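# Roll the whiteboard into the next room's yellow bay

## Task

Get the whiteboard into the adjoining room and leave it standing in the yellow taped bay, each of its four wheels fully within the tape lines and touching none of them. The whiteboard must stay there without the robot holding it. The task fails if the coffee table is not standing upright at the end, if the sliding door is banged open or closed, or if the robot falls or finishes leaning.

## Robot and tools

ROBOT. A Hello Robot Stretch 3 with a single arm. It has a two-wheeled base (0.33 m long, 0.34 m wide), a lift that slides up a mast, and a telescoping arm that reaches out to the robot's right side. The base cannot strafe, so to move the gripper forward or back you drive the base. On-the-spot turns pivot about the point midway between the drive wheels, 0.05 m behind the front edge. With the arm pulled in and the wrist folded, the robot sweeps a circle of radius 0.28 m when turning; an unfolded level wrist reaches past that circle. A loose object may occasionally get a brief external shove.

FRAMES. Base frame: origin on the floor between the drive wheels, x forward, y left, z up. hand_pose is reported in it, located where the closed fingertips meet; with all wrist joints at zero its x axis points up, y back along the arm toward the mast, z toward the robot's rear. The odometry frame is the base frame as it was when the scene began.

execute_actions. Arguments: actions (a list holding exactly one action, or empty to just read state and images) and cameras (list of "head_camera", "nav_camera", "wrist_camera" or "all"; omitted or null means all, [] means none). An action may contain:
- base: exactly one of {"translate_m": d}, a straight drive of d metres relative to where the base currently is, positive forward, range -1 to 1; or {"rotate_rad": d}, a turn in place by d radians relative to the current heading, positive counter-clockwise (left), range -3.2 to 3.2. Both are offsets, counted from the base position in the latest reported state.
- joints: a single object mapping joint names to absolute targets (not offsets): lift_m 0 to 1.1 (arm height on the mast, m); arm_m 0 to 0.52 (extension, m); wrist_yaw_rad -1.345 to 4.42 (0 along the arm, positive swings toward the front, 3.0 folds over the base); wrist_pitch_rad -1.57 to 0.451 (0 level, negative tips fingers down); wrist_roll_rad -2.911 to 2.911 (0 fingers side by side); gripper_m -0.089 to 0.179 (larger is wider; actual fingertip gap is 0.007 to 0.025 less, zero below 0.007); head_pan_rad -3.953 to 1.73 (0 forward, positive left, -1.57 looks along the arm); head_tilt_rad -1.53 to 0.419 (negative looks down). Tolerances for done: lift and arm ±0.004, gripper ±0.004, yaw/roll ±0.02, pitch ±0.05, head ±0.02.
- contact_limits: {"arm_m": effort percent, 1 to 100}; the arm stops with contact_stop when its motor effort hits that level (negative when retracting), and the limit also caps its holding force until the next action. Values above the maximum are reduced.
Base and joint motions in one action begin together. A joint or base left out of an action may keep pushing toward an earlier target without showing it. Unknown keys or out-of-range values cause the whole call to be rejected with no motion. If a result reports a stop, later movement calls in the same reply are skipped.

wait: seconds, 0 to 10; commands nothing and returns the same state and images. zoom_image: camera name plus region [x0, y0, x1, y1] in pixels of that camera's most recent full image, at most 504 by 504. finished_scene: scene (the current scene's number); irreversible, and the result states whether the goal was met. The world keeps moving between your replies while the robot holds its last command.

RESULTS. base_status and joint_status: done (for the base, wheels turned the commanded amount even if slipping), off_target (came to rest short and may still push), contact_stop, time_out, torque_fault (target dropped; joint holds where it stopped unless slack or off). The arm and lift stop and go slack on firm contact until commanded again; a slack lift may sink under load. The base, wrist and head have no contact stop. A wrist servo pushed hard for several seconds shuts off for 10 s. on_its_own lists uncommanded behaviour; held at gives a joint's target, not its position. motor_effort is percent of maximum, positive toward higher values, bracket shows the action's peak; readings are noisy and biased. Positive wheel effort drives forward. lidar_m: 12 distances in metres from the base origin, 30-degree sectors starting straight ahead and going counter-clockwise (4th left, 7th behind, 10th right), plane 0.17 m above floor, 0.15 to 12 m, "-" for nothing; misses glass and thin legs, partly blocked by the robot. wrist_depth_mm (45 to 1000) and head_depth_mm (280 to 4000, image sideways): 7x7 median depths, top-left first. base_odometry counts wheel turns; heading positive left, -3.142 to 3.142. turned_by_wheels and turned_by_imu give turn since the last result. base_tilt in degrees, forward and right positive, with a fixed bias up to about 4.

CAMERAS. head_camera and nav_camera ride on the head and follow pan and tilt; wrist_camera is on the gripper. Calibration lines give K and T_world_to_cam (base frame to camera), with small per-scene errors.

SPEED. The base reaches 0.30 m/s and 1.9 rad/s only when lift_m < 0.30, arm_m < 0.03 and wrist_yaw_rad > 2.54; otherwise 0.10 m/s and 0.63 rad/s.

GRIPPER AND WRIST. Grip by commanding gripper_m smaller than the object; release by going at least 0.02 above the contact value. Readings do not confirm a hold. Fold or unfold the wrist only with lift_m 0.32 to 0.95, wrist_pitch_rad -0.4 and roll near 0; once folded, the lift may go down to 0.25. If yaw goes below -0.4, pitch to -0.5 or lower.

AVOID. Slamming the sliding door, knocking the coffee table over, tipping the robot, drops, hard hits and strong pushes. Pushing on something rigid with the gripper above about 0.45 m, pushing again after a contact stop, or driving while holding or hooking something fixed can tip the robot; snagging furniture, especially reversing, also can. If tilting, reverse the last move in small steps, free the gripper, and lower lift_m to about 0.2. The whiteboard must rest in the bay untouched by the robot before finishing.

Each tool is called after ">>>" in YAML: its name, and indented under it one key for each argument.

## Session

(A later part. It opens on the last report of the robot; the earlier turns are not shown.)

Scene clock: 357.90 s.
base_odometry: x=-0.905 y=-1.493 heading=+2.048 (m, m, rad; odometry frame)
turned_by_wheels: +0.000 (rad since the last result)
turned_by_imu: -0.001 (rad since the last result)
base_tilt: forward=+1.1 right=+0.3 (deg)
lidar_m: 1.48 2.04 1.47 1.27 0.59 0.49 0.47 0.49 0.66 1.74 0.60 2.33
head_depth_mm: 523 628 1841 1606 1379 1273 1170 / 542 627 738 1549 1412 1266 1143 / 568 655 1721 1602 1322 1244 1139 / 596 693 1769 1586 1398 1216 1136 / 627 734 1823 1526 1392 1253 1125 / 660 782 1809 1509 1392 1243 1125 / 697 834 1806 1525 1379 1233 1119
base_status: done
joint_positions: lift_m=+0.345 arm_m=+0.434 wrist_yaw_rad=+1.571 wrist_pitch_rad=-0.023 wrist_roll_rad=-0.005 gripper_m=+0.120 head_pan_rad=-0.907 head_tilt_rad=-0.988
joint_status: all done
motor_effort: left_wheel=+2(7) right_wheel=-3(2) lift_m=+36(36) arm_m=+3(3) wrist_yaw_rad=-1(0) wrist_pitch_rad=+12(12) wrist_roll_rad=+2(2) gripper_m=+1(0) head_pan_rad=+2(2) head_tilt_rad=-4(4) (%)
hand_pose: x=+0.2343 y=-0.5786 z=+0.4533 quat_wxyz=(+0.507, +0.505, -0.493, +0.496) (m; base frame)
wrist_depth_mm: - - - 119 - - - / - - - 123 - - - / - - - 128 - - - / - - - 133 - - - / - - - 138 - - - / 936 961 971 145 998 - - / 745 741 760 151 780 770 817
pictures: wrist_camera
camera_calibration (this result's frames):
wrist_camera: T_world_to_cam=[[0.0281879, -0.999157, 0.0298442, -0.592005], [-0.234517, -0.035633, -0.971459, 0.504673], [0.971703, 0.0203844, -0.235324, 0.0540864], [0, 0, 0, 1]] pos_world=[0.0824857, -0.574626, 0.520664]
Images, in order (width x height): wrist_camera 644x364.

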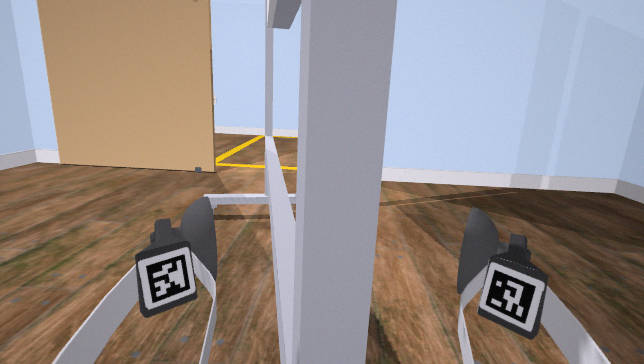

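>>> execute_actions:
  actions:
    - {"joints":{"gripper_m":-0.01,"head_pan_rad":-0.1,"head_tilt_rad":-0.62}}
  cameras: []

>>> execute_actions:
  actions:
    - {"joints":{"arm_m":0.21}}

Scene clock: 364.83 s.
base_odometry: x=-0.905 y=-1.493 heading=+2.049 (m, m, rad; odometry frame)
turned_by_wheels: +0.001 (rad since the last result)
turned_by_imu: +0.000 (rad since the last result)
base_tilt: forward=+1.1 right=+0.3 (deg)
lidar_m: 1.48 2.04 1.48 1.28 0.59 0.49 0.47 0.49 0.66 1.74 0.60 2.33
head_depth_mm: 873 909 947 1008 1889 1527 1286 / 1028 1076 1127 2333 1897 1506 1306 / 1245 1309 1491 2336 1808 1534 1298 / 3742 - 3319 2393 1815 1526 1291 / 3713 - 3285 2364 1822 1514 1285 / 3608 3914 2892 2333 1837 1517 1277 / 1820 2012 2214 2316 1824 1500 1277
base_status: not commanded
joint_positions: lift_m=+0.345 arm_m=+0.434 wrist_yaw_rad=+1.572 wrist_pitch_rad=-0.023 wrist_roll_rad=-0.005 gripper_m=-0.009 head_pan_rad=-0.107 head_tilt_rad=-0.626
joint_status: all done
motor_effort: left_wheel=+9(9) right_wheel=-15(15) lift_m=+36(36) arm_m=+2(3) wrist_yaw_rad=-1(2) wrist_pitch_rad=+12(12) wrist_roll_rad=+2(2) gripper_m=-25(99) head_pan_rad=+2(30) head_tilt_rad=+2(20) (%)
hand_pose: x=+0.2343 y=-0.5783 z=+0.4535 quat_wxyz=(+0.507, +0.505, -0.492, +0.496) (m; base frame)
wrist_depth_mm: - - - 119 - - - / - - - 123 - - - / - - - 126 - - - / - - - 131 - - - / - - - 136 - - - / 909 937 951 142 - - - / 743 750 765 149 789 789 819
pictures: none
No camera images: the call's "cameras" was empty. Leave "cameras" out to get every camera's image.

Scene clock: 367.73 s.
base_odometry: x=-0.905 y=-1.493 heading=+2.048 (m, m, rad; odometry frame)
turned_by_wheels: -0.001 (rad since the last result)
turned_by_imu: -0.002 (rad since the last result)
base_tilt: forward=+1.1 right=+0.3 (deg)
lidar_m: 1.50 2.04 1.48 1.27 0.59 0.49 0.47 0.49 0.66 1.74 0.41 2.33
head_depth_mm: 720 736 750 765 780 1554 1314 / 904 923 950 977 1895 1508 1244 / 1207 1248 1286 2405 1765 1504 1294 / 3790 - 3317 2300 1838 1529 1288 / 3727 - 3285 2370 1825 1521 1283 / 3637 3958 2907 2334 1843 1508 1269 / 1829 1997 2208 2323 1829 1502 1271
base_status: not commanded
joint_positions: lift_m=+0.345 arm_m=+0.210 wrist_yaw_rad=+1.509 wrist_pitch_rad=-0.025 wrist_roll_rad=-0.001 gripper_m=-0.009 head_pan_rad=-0.107 head_tilt_rad=-0.626
joint_status: all done
on_its_own: wrist_yaw_rad is held at +1.519, not at your +1.570, by its stall guard, which is not easing now
motor_effort: left_wheel=+1(9) right_wheel=-2(14) lift_m=+36(36) arm_m=-3(7) wrist_yaw_rad=+6(28) wrist_pitch_rad=+13(13) wrist_roll_rad=+1(2) gripper_m=-21(29) head_pan_rad=+2(2) head_tilt_rad=+2(2) (%)
hand_pose: x=+0.2337 y=-0.3714 z=+0.4530 quat_wxyz=(+0.522, +0.490, -0.509, +0.478) (m; base frame)
wrist_depth_mm: - - - 115 - - - / - - - 119 - - - / - - - 123 - - - / - - - 128 - - - / - - - 132 - - - / 946 943 - 138 - - - / 734 756 753 145 756 791 810
pictures: head_camera (sideways: a quarter turn clockwise sets it upright), nav_camera (sideways: a quarter turn counterclockwise sets it upright), wrist_camera
camera_calibration (this result's frames):
head_camera: T_world_to_cam=[[-0.549544, 0.00827512, -0.835424, 1.10806], [0.0951432, 0.994066, -0.0527389, 0.0708159], [0.83003, -0.108467, -0.54707, 0.664855], [0, 0, 0, 1]] pos_world=[0.0503416, -0.00744995, 1.29316]
nav_camera: T_world_to_cam=[[0.605412, -0.0253242, 0.795509, -0.996479], [-0.0706365, -0.997259, 0.0220103, 0.0257776], [0.792772, -0.0695173, -0.605542, 0.734476], [0, 0, 0, 1]] pos_world=[0.022829, 0.0515308, 1.2369]
wrist_camera: T_world_to_cam=[[-0.0342312, -0.999073, 0.0261124, -0.368614], [-0.237553, -0.0172452, -0.971221, 0.518977], [0.970771, -0.0394492, -0.236743, 0.0289385], [0, 0, 0, 1]] pos_world=[0.0825739, -0.35818, 0.520518]
Images, in order (width x height): head_camera 896x504, nav_camera 672x504, wrist_camera 644x364.

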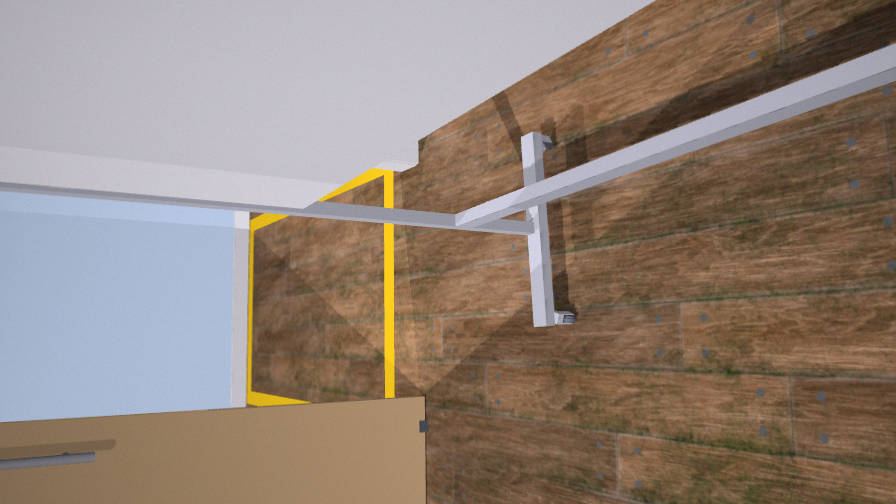

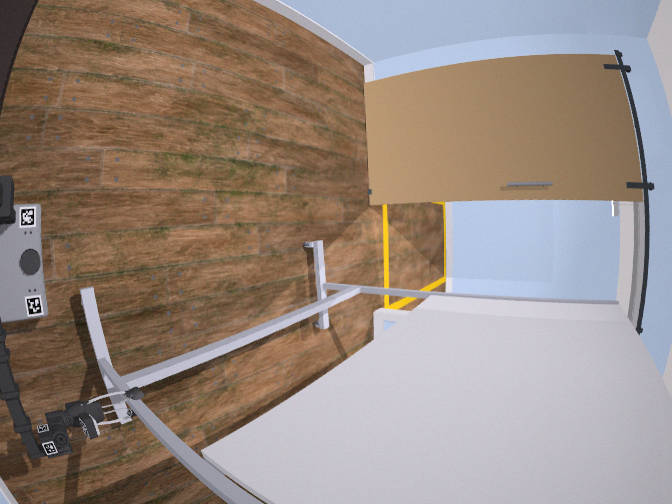

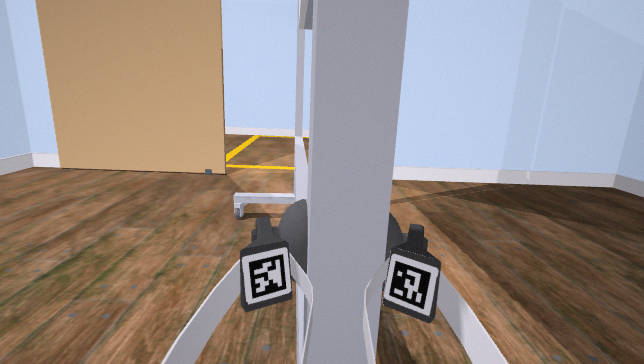

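>>> execute_actions:
  actions:
    - {"base":{"translate_m":0.5},"joints":{"wrist_yaw_rad":1.52,"head_tilt_rad":-0.7}}

Scene clock: 393.60 s.
base_odometry: x=-1.135 y=-1.048 heading=+2.048 (m, m, rad; odometry frame)
turned_by_wheels: +0.000 (rad since the last result)
turned_by_imu: -0.001 (rad since the last result)
base_tilt: forward=+1.1 right=+0.3 (deg)
lidar_m: 1.50 1.76 1.48 1.43 1.35 0.83 0.97 1.00 1.36 2.34 0.40 1.85
head_depth_mm: 695 714 732 749 1643 1479 1262 / 869 897 922 1994 1766 1376 1209 / 1153 1203 2559 2169 1652 1459 1255 / 3339 3566 2746 2083 1735 1457 1245 / 3287 3541 2875 2153 1724 1452 1245 / 3262 3547 2677 2038 1720 1433 1237 / 1436 1571 1765 1940 1709 1433 1224
base_status: done
joint_positions: lift_m=+0.345 arm_m=+0.210 wrist_yaw_rad=+1.530 wrist_pitch_rad=-0.025 wrist_roll_rad=-0.001 gripper_m=-0.009 head_pan_rad=-0.107 head_tilt_rad=-0.692
joint_status: all done
motor_effort: left_wheel=-1(6) right_wheel=+6(23) lift_m=+36(36) arm_m=-2(4) wrist_yaw_rad=-8(12) wrist_pitch_rad=+13(12) wrist_roll_rad=+0(1) gripper_m=-23(23) head_pan_rad=+3(3) head_tilt_rad=-3(11) (%)
hand_pose: x=+0.2340 y=-0.3657 z=+0.4530 quat_wxyz=(+0.517, +0.496, -0.503, +0.484) (m; base frame)
wrist_depth_mm: - - - 113 - - - / - - - 118 - - - / - - - 122 - - - / - - - 127 - - - / - - - 131 - - - / 936 937 979 137 - - - / 734 748 758 145 772 801 807
pictures: head_camera (sideways: a quarter turn clockwise sets it upright), nav_camera (sideways: a quarter turn counterclockwise sets it upright), wrist_camera
camera_calibration (this result's frames):
head_camera: T_world_to_cam=[[-0.60279, 0.0139559, -0.797778, 1.05931], [0.0916558, 0.99444, -0.0518577, 0.0696855], [0.792618, -0.10438, -0.600717, 0.734878], [0, 0, 0, 1]] pos_world=[0.0496752, -0.00737481, 1.29016]
nav_camera: T_world_to_cam=[[0.655938, -0.0307079, 0.75419, -0.942928], [-0.0692031, -0.99741, 0.0195766, 0.0289391], [0.751636, -0.0650333, -0.656364, 0.800839], [0, 0, 0, 1]] pos_world=[0.0185653, 0.05199, 1.23622]
wrist_camera: T_world_to_cam=[[-0.0125905, -0.99958, 0.026112, -0.368152], [-0.237127, -0.0223844, -0.971221, 0.517173], [0.971397, -0.0184201, -0.236746, 0.0364336], [0, 0, 0, 1]] pos_world=[0.0826093, -0.35575, 0.520528]
Images, in order (width x height): head_camera 896x504, nav_camera 672x504, wrist_camera 644x364.

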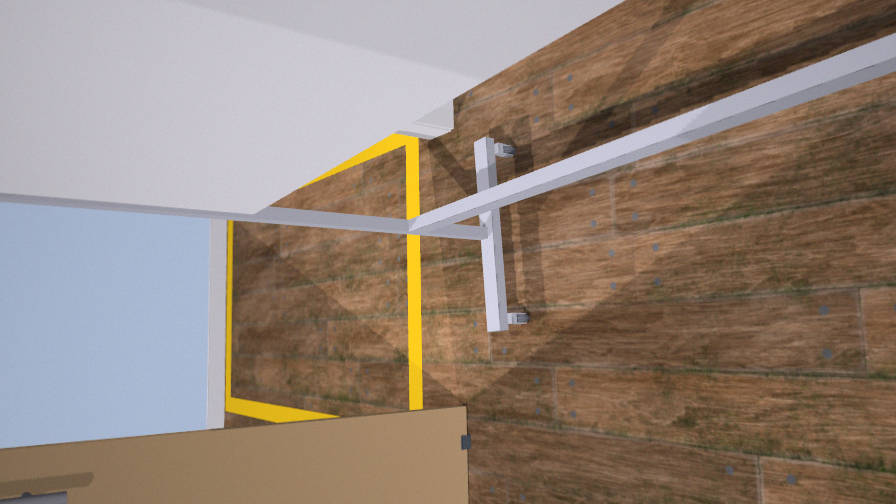

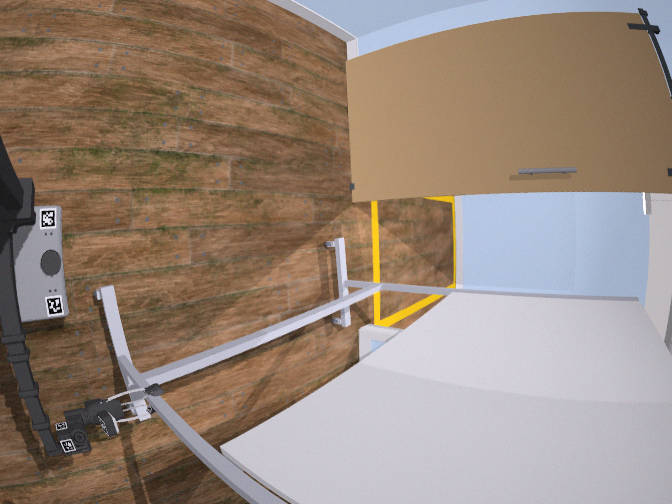

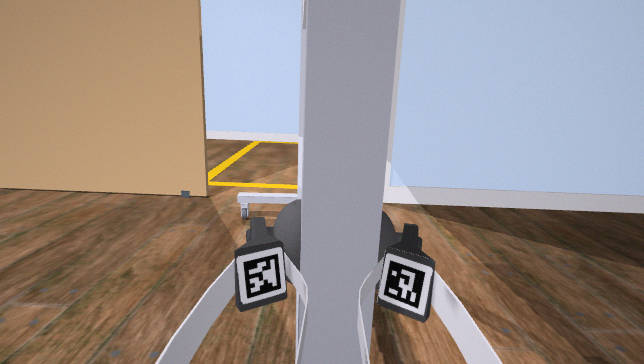

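>>> execute_actions:
  actions:
    - {"base":{"translate_m":0.5}}

Scene clock: 417.20 s.
base_odometry: x=-1.364 y=-0.604 heading=+2.048 (m, m, rad; odometry frame)
turned_by_wheels: +0.000 (rad since the last result)
turned_by_imu: -0.001 (rad since the last result)
base_tilt: forward=+1.1 right=+0.2 (deg)
lidar_m: 1.22 1.23 1.49 1.43 1.48 1.27 1.47 1.52 2.06 2.33 0.41 1.40
head_depth_mm: 670 691 711 734 1632 1477 1264 / 825 853 887 965 1754 1408 1213 / 1073 1120 1227 2192 1654 1464 1260 / 2850 3099 2715 2086 1733 1451 1253 / 2846 3126 2864 2140 1732 1450 1238 / 2809 3141 2830 2139 1725 1440 1236 / 2756 2976 1267 1396 1573 1428 1230
base_status: done
joint_positions: lift_m=+0.345 arm_m=+0.210 wrist_yaw_rad=+1.521 wrist_pitch_rad=-0.025 wrist_roll_rad=-0.001 gripper_m=-0.009 head_pan_rad=-0.107 head_tilt_rad=-0.692
joint_status: not commanded
motor_effort: left_wheel=-4(5) right_wheel=+9(25) lift_m=+35(36) arm_m=-1(3) wrist_yaw_rad=-1(9) wrist_pitch_rad=+13(13) wrist_roll_rad=+0(0) gripper_m=-22(22) head_pan_rad=+1(2) head_tilt_rad=-3(3) (%)
hand_pose: x=+0.2339 y=-0.3680 z=+0.4530 quat_wxyz=(+0.519, +0.493, -0.506, +0.481) (m; base frame)
wrist_depth_mm: - - - 114 - - - / - - - 118 - - - / - - - 122 - - - / - - - 127 - - - / - - - 131 - - - / 931 938 977 137 - - - / 735 739 759 144 749 801 805
pictures: head_camera (sideways: a quarter turn clockwise sets it upright), nav_camera (sideways: a quarter turn counterclockwise sets it upright), wrist_camera
camera_calibration (this result's frames):
head_camera: T_world_to_cam=[[-0.602869, 0.0139626, -0.797718, 1.05923], [0.0916478, 0.99444, -0.0518562, 0.0696836], [0.792559, -0.104372, -0.600797, 0.734981], [0, 0, 0, 1]] pos_world=[0.049674, -0.00737456, 1.29015]
nav_camera: T_world_to_cam=[[0.656012, -0.030714, 0.754125, -0.942844], [-0.0691982, -0.997411, 0.0195728, 0.0289439], [0.751572, -0.0650241, -0.656439, 0.800936], [0, 0, 0, 1]] pos_world=[0.0185586, 0.0519907, 1.23622]
wrist_camera: T_world_to_cam=[[-0.0217966, -0.999421, 0.0261165, -0.368286], [-0.237324, -0.0202038, -0.971221, 0.517951], [0.971186, -0.0273674, -0.236746, 0.0332526], [0, 0, 0, 1]] pos_world=[0.0826003, -0.356698, 0.520535]
Images, in order (width x height): head_camera 896x504, nav_camera 672x504, wrist_camera 644x364.

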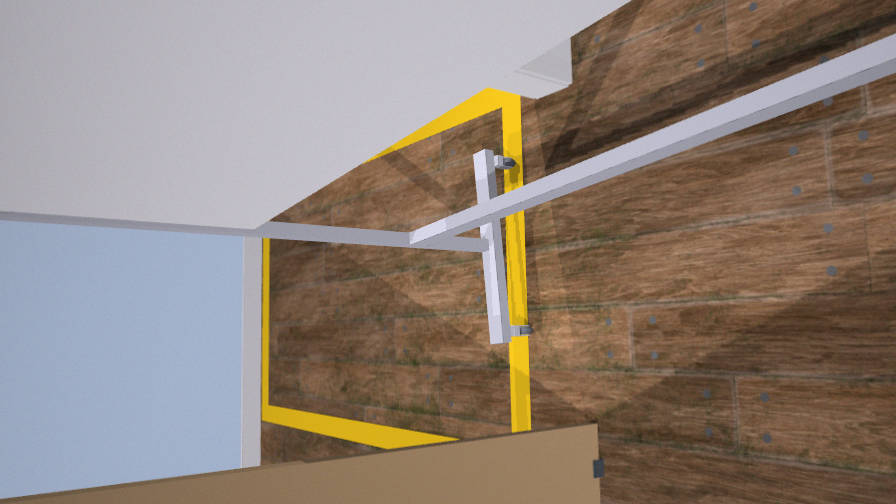

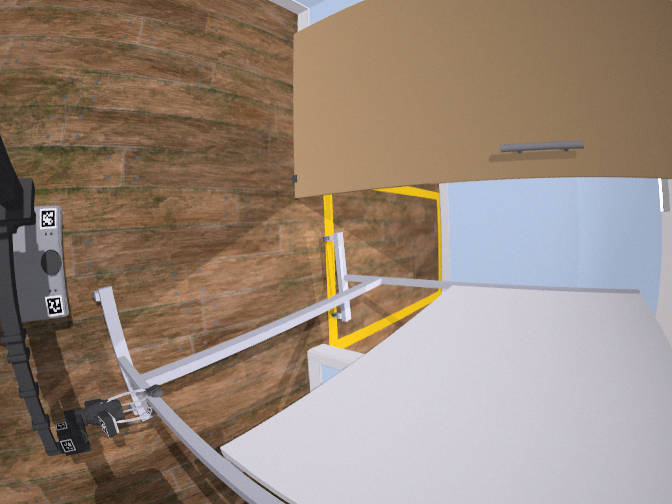

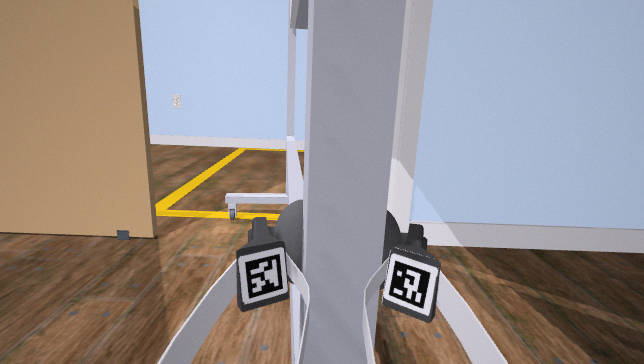

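>>> execute_actions:
  actions:
    - {"base":{"translate_m":0.6},"joints":{"arm_m":0.05,"wrist_yaw_rad":1.55}}

Scene clock: 434.40 s.
base_odometry: x=-1.640 y=-0.071 heading=+2.048 (m, m, rad; odometry frame)
turned_by_wheels: +0.000 (rad since the last result)
turned_by_imu: +0.000 (rad since the last result)
base_tilt: forward=+1.1 right=+0.3 (deg)
lidar_m: 1.49 0.64 0.84 1.44 1.49 1.84 1.89 2.14 2.42 2.32 0.29 0.28
head_depth_mm: 431 436 440 445 448 451 454 / 564 572 580 587 592 599 1237 / 817 831 848 862 1712 1398 1202 / 2251 2469 2594 2090 1694 1453 1248 / 2315 2557 2748 2168 1730 1446 1247 / 2317 2551 2703 2124 1719 1432 1229 / 2264 2518 2672 2106 1700 1426 1155
base_status: done
joint_positions: lift_m=+0.345 arm_m=+0.050 wrist_yaw_rad=+1.518 wrist_pitch_rad=-0.025 wrist_roll_rad=-0.001 gripper_m=-0.009 head_pan_rad=-0.107 head_tilt_rad=-0.692
joint_status: wrist_yaw_rad off_target (ended at +1.518, target +1.550); the others done
on_its_own: wrist_yaw_rad is held at +1.509, not at your +1.550, by its stall guard, which is not easing now
motor_effort: left_wheel=+1(8) right_wheel=+5(29) lift_m=+36(36) arm_m=-2(7) wrist_yaw_rad=-7(28) wrist_pitch_rad=+13(13) wrist_roll_rad=+0(1) gripper_m=-22(26) head_pan_rad=+3(2) head_tilt_rad=-3(3) (%)
hand_pose: x=+0.2338 y=-0.2088 z=+0.4528 quat_wxyz=(+0.520, +0.493, -0.506, +0.480) (m; base frame)
wrist_depth_mm: 633 - - 111 - - 539 / 582 - - 116 - - 557 / 539 - - 120 - - 571 / 552 - - 124 - - 593 / 564 - - 128 - - 614 / 591 942 981 134 - 778 637 / 616 737 746 140 776 715 659
pictures: head_camera (sideways: a quarter turn clockwise sets it upright), nav_camera (sideways: a quarter turn counterclockwise sets it upright), wrist_camera
camera_calibration (this result's frames):
head_camera: T_world_to_cam=[[-0.602984, 0.0139689, -0.797631, 1.05912], [0.0916302, 0.994442, -0.051854, 0.0696808], [0.792473, -0.104354, -0.600913, 0.735134], [0, 0, 0, 1]] pos_world=[0.0496724, -0.00737394, 1.29015]
nav_camera: T_world_to_cam=[[0.656122, -0.0307191, 0.75403, -0.94272], [-0.0691853, -0.997412, 0.0195673, 0.028951], [0.751477, -0.0650063, -0.656549, 0.80108], [0, 0, 0, 1]] pos_world=[0.0185486, 0.0519918, 1.23622]
wrist_camera: T_world_to_cam=[[-0.0248815, -0.999352, 0.0260069, -0.208367], [-0.238048, -0.0193438, -0.971061, 0.521262], [0.970935, -0.0303523, -0.237412, 0.0373663], [0, 0, 0, 1]] pos_world=[0.0826204, -0.197015, 0.520467]
Images, in order (width x height): head_camera 896x504, nav_camera 672x504, wrist_camera 644x364.

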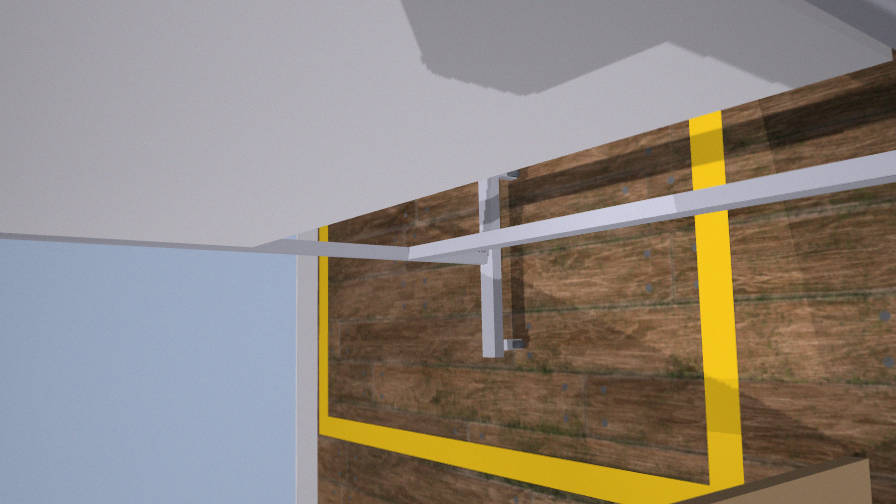

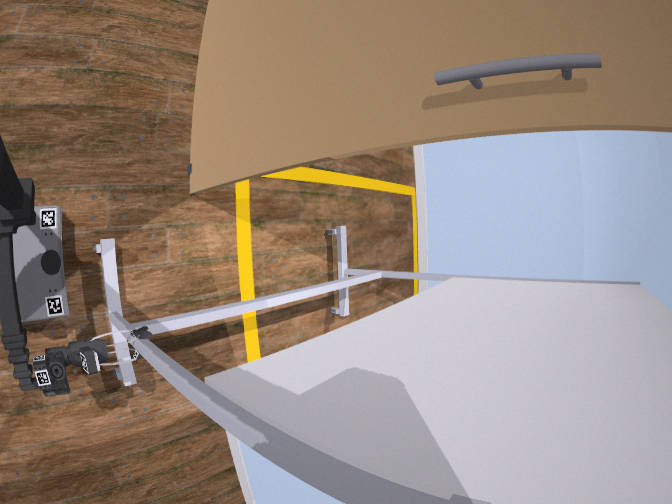

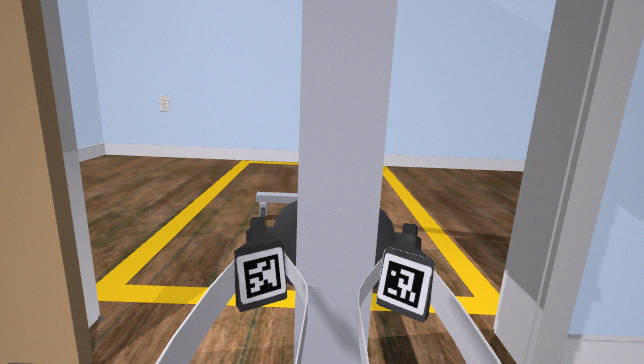

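>>> execute_actions:
  actions:
    - {"base":{"translate_m":0.82},"joints":{"wrist_yaw_rad":1.53,"head_tilt_rad":-1.0}}

Scene clock: 454.63 s.
base_odometry: x=-2.016 y=+0.657 heading=+2.047 (m, m, rad; odometry frame)
turned_by_wheels: +0.000 (rad since the last result)
turned_by_imu: +0.001 (rad since the last result)
base_tilt: forward=+1.1 right=+0.2 (deg)
lidar_m: 1.48 1.94 1.50 0.31 0.29 2.06 2.63 3.00 0.64 0.61 0.29 0.27
head_depth_mm: 411 424 438 451 459 1209 1116 / 530 553 575 600 1372 1208 1086 / 748 792 1774 1568 1361 1219 1098 / 1660 1979 1760 1562 1408 1255 1101 / 1742 2003 1776 1581 1389 1246 1097 / 1731 1981 1815 1572 1386 1241 1121 / 1722 1970 1800 1556 1381 1233 1114
base_status: done
joint_positions: lift_m=+0.345 arm_m=+0.050 wrist_yaw_rad=+1.543 wrist_pitch_rad=-0.025 wrist_roll_rad=-0.001 gripper_m=-0.009 head_pan_rad=-0.107 head_tilt_rad=-0.988
joint_status: all done
motor_effort: left_wheel=+1(4) right_wheel=+5(18) lift_m=+36(36) arm_m=-2(2) wrist_yaw_rad=-10(9) wrist_pitch_rad=+13(13) wrist_roll_rad=+0(0) gripper_m=-23(23) head_pan_rad=+3(3) head_tilt_rad=-4(21) (%)
hand_pose: x=+0.2341 y=-0.2023 z=+0.4528 quat_wxyz=(+0.514, +0.499, -0.500, +0.487) (m; base frame)
wrist_depth_mm: - - - 112 - - - / - - - 116 - - - / - - - 120 - - - / - - - 125 - - - / - - - 128 - - - / 914 944 983 134 - - - / 741 745 753 141 778 799 800
pictures: head_camera (sideways: a quarter turn clockwise sets it upright), nav_camera (sideways: a quarter turn counterclockwise sets it upright), wrist_camera
camera_calibration (this result's frames):
head_camera: T_world_to_cam=[[-0.808314, 0.0359128, -0.587655, 0.786736], [0.0770957, 0.996, -0.0451767, 0.0610576], [0.583682, -0.0818226, -0.807849, 1.00554], [0, 0, 0, 1]] pos_world=[0.0443056, -0.00679114, 1.27741]
nav_camera: T_world_to_cam=[[0.846448, -0.0510445, 0.530019, -0.651995], [-0.0649918, -0.997856, 0.00769241, 0.0443906], [0.52849, -0.0409581, -0.847951, 1.05133], [0, 0, 0, 1]] pos_world=[-0.000854128, 0.0540753, 1.23671]
wrist_camera: T_world_to_cam=[[0.000284956, -0.999662, 0.0260046, -0.207888], [-0.237605, -0.0253276, -0.971032, 0.520089], [0.971362, -0.00590212, -0.237532, 0.0422065], [0, 0, 0, 1]] pos_world=[0.0826372, -0.194396, 0.520454]
Images, in order (width x height): head_camera 896x504, nav_camera 672x504, wrist_camera 644x364.

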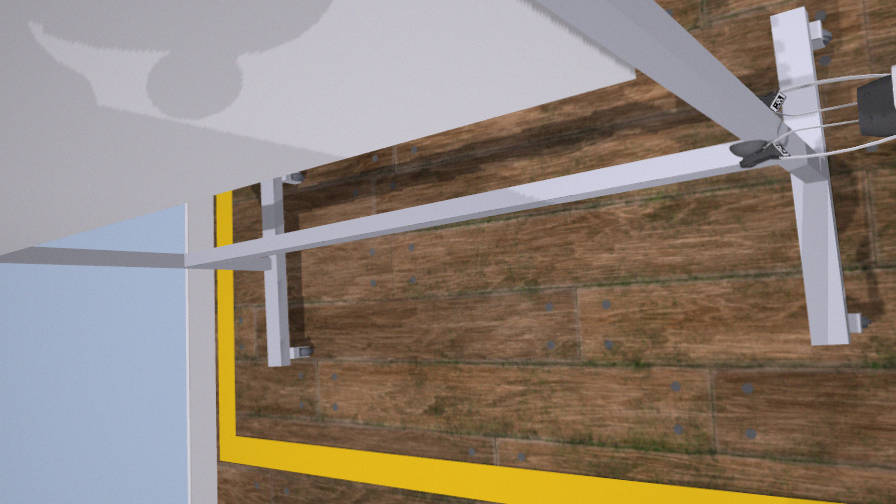

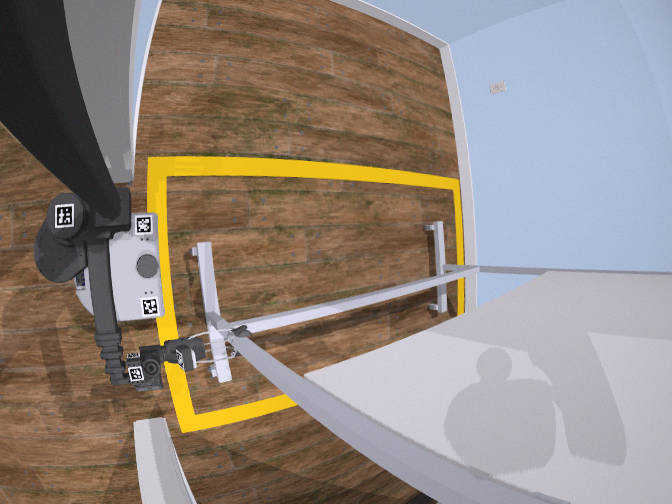

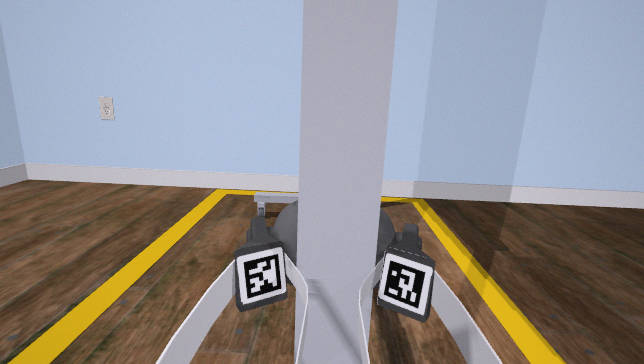

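All four wheels are inside. Release, back off, and check the table.

>>> execute_actions:
  actions:
    - {"joints":{"gripper_m":0.09,"wrist_yaw_rad":1.545,"head_pan_rad":-0.8,"head_tilt_rad":-0.8}}
  cameras: []

>>> execute_actions:
  actions:
    - {"base":{"translate_m":-0.08}}
  cameras: ["nav_camera","wrist_camera"]

Scene clock: 461.57 s.
base_odometry: x=-2.016 y=+0.657 heading=+2.048 (m, m, rad; odometry frame)
turned_by_wheels: +0.000 (rad since the last result)
turned_by_imu: -0.001 (rad since the last result)
base_tilt: forward=+1.1 right=+0.3 (deg)
lidar_m: 1.48 1.94 1.50 0.31 0.30 2.06 2.63 2.99 0.64 0.61 0.29 0.27
head_depth_mm: 2274 2098 2205 1923 1610 1373 1202 / 2444 2200 2268 1916 1595 1374 1202 / 2540 2430 2315 1911 1589 1362 1173 / - - 2195 1737 1511 1326 1132 / - - 292 321 399 504 830 / - 288 321 387 488 1315 1138 / - 312 373 465 620 1281 1173
base_status: not commanded
joint_positions: lift_m=+0.345 arm_m=+0.050 wrist_yaw_rad=+1.548 wrist_pitch_rad=-0.023 wrist_roll_rad=-0.001 gripper_m=+0.090 head_pan_rad=-0.793 head_tilt_rad=-0.804
joint_status: all done
motor_effort: left_wheel=+1(1) right_wheel=+0(6) lift_m=+35(36) arm_m=-2(2) wrist_yaw_rad=-2(10) wrist_pitch_rad=+12(13) wrist_roll_rad=+0(0) gripper_m=-1(97) head_pan_rad=-3(28) head_tilt_rad=+1(13) (%)
hand_pose: x=+0.2342 y=-0.2012 z=+0.4533 quat_wxyz=(+0.512, +0.500, -0.499, +0.489) (m; base frame)
wrist_depth_mm: - - - 111 - - - / - - - 115 - - - / - - - 120 - - - / - - - 124 - - - / - - - 129 - - - / 938 967 924 135 968 - - / 738 751 753 141 780 765 795
pictures: none
No camera images: the call's "cameras" was empty. Leave "cameras" out to get every camera's image.

Scene clock: 463.60 s.
base_odometry: x=-1.979 y=+0.586 heading=+2.048 (m, m, rad; odometry frame)
turned_by_wheels: +0.000 (rad since the last result)
turned_by_imu: -0.001 (rad since the last result)
base_tilt: forward=+1.1 right=+0.2 (deg)
lidar_m: 1.56 2.03 1.50 0.30 0.31 2.04 2.56 2.90 2.41 0.61 1.81 0.34
head_depth_mm: 2250 2110 2201 1929 1619 1377 1160 / 2429 2190 2292 1916 1603 1375 1201 / 2600 2424 2354 1902 1586 1365 1195 / 2459 2716 2336 1891 1576 1359 1155 / 2238 2534 2327 1874 1539 1299 1064 / - 301 336 396 496 1291 1139 / - 314 381 475 635 1258 1173
base_status: done
joint_positions: lift_m=+0.345 arm_m=+0.050 wrist_yaw_rad=+1.548 wrist_pitch_rad=-0.023 wrist_roll_rad=-0.001 gripper_m=+0.090 head_pan_rad=-0.793 head_tilt_rad=-0.804
joint_status: not commanded
motor_effort: left_wheel=+1(3) right_wheel=-1(4) lift_m=+35(36) arm_m=-1(2) wrist_yaw_rad=-2(1) wrist_pitch_rad=+12(12) wrist_roll_rad=+0(0) gripper_m=-1(0) head_pan_rad=-3(3) head_tilt_rad=+1(1) (%)
hand_pose: x=+0.2342 y=-0.2012 z=+0.4534 quat_wxyz=(+0.512, +0.500, -0.499, +0.489) (m; base frame)
wrist_depth_mm: - - - 188 - - - / - - - 194 - - - / - - - 201 - - - / - - - 210 - - - / - - - - - - - / 926 975 918 888 - - - / 739 741 756 237 784 760 822
pictures: nav_camera (sideways: a quarter turn counterclockwise sets it upright), wrist_camera
camera_calibration (this result's frames):
nav_camera: T_world_to_cam=[[0.544354, -0.496298, 0.676289, -0.840724], [-0.683927, -0.729392, 0.0152344, 0.0383445], [0.485719, -0.470825, -0.736479, 0.90666], [0, 0, 0, 1]] pos_world=[0.043495, 0.0375966, 1.23572]
wrist_camera: T_world_to_cam=[[0.00456947, -0.999649, 0.026087, -0.207834], [-0.234906, -0.0264303, -0.971659, 0.520234], [0.972007, -0.00168801, -0.234944, 0.0417922], [0, 0, 0, 1]] pos_world=[0.0825334, -0.19394, 0.520731]
Images, in order (width x height): nav_camera 672x504, wrist_camera 644x364.

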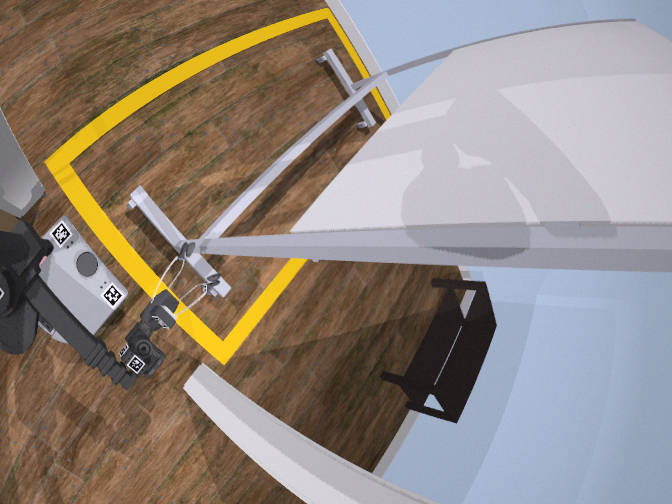

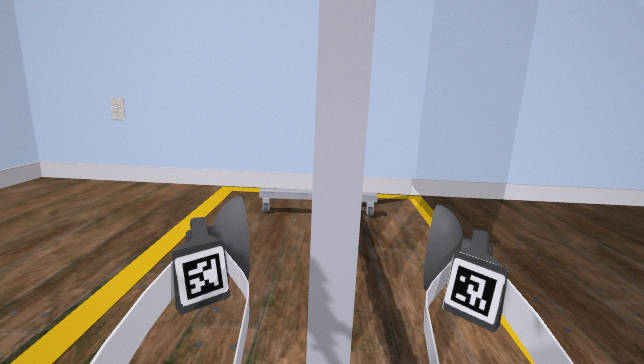

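>>> finished_scene:
  scene: 2

The scene is finished: the task was done.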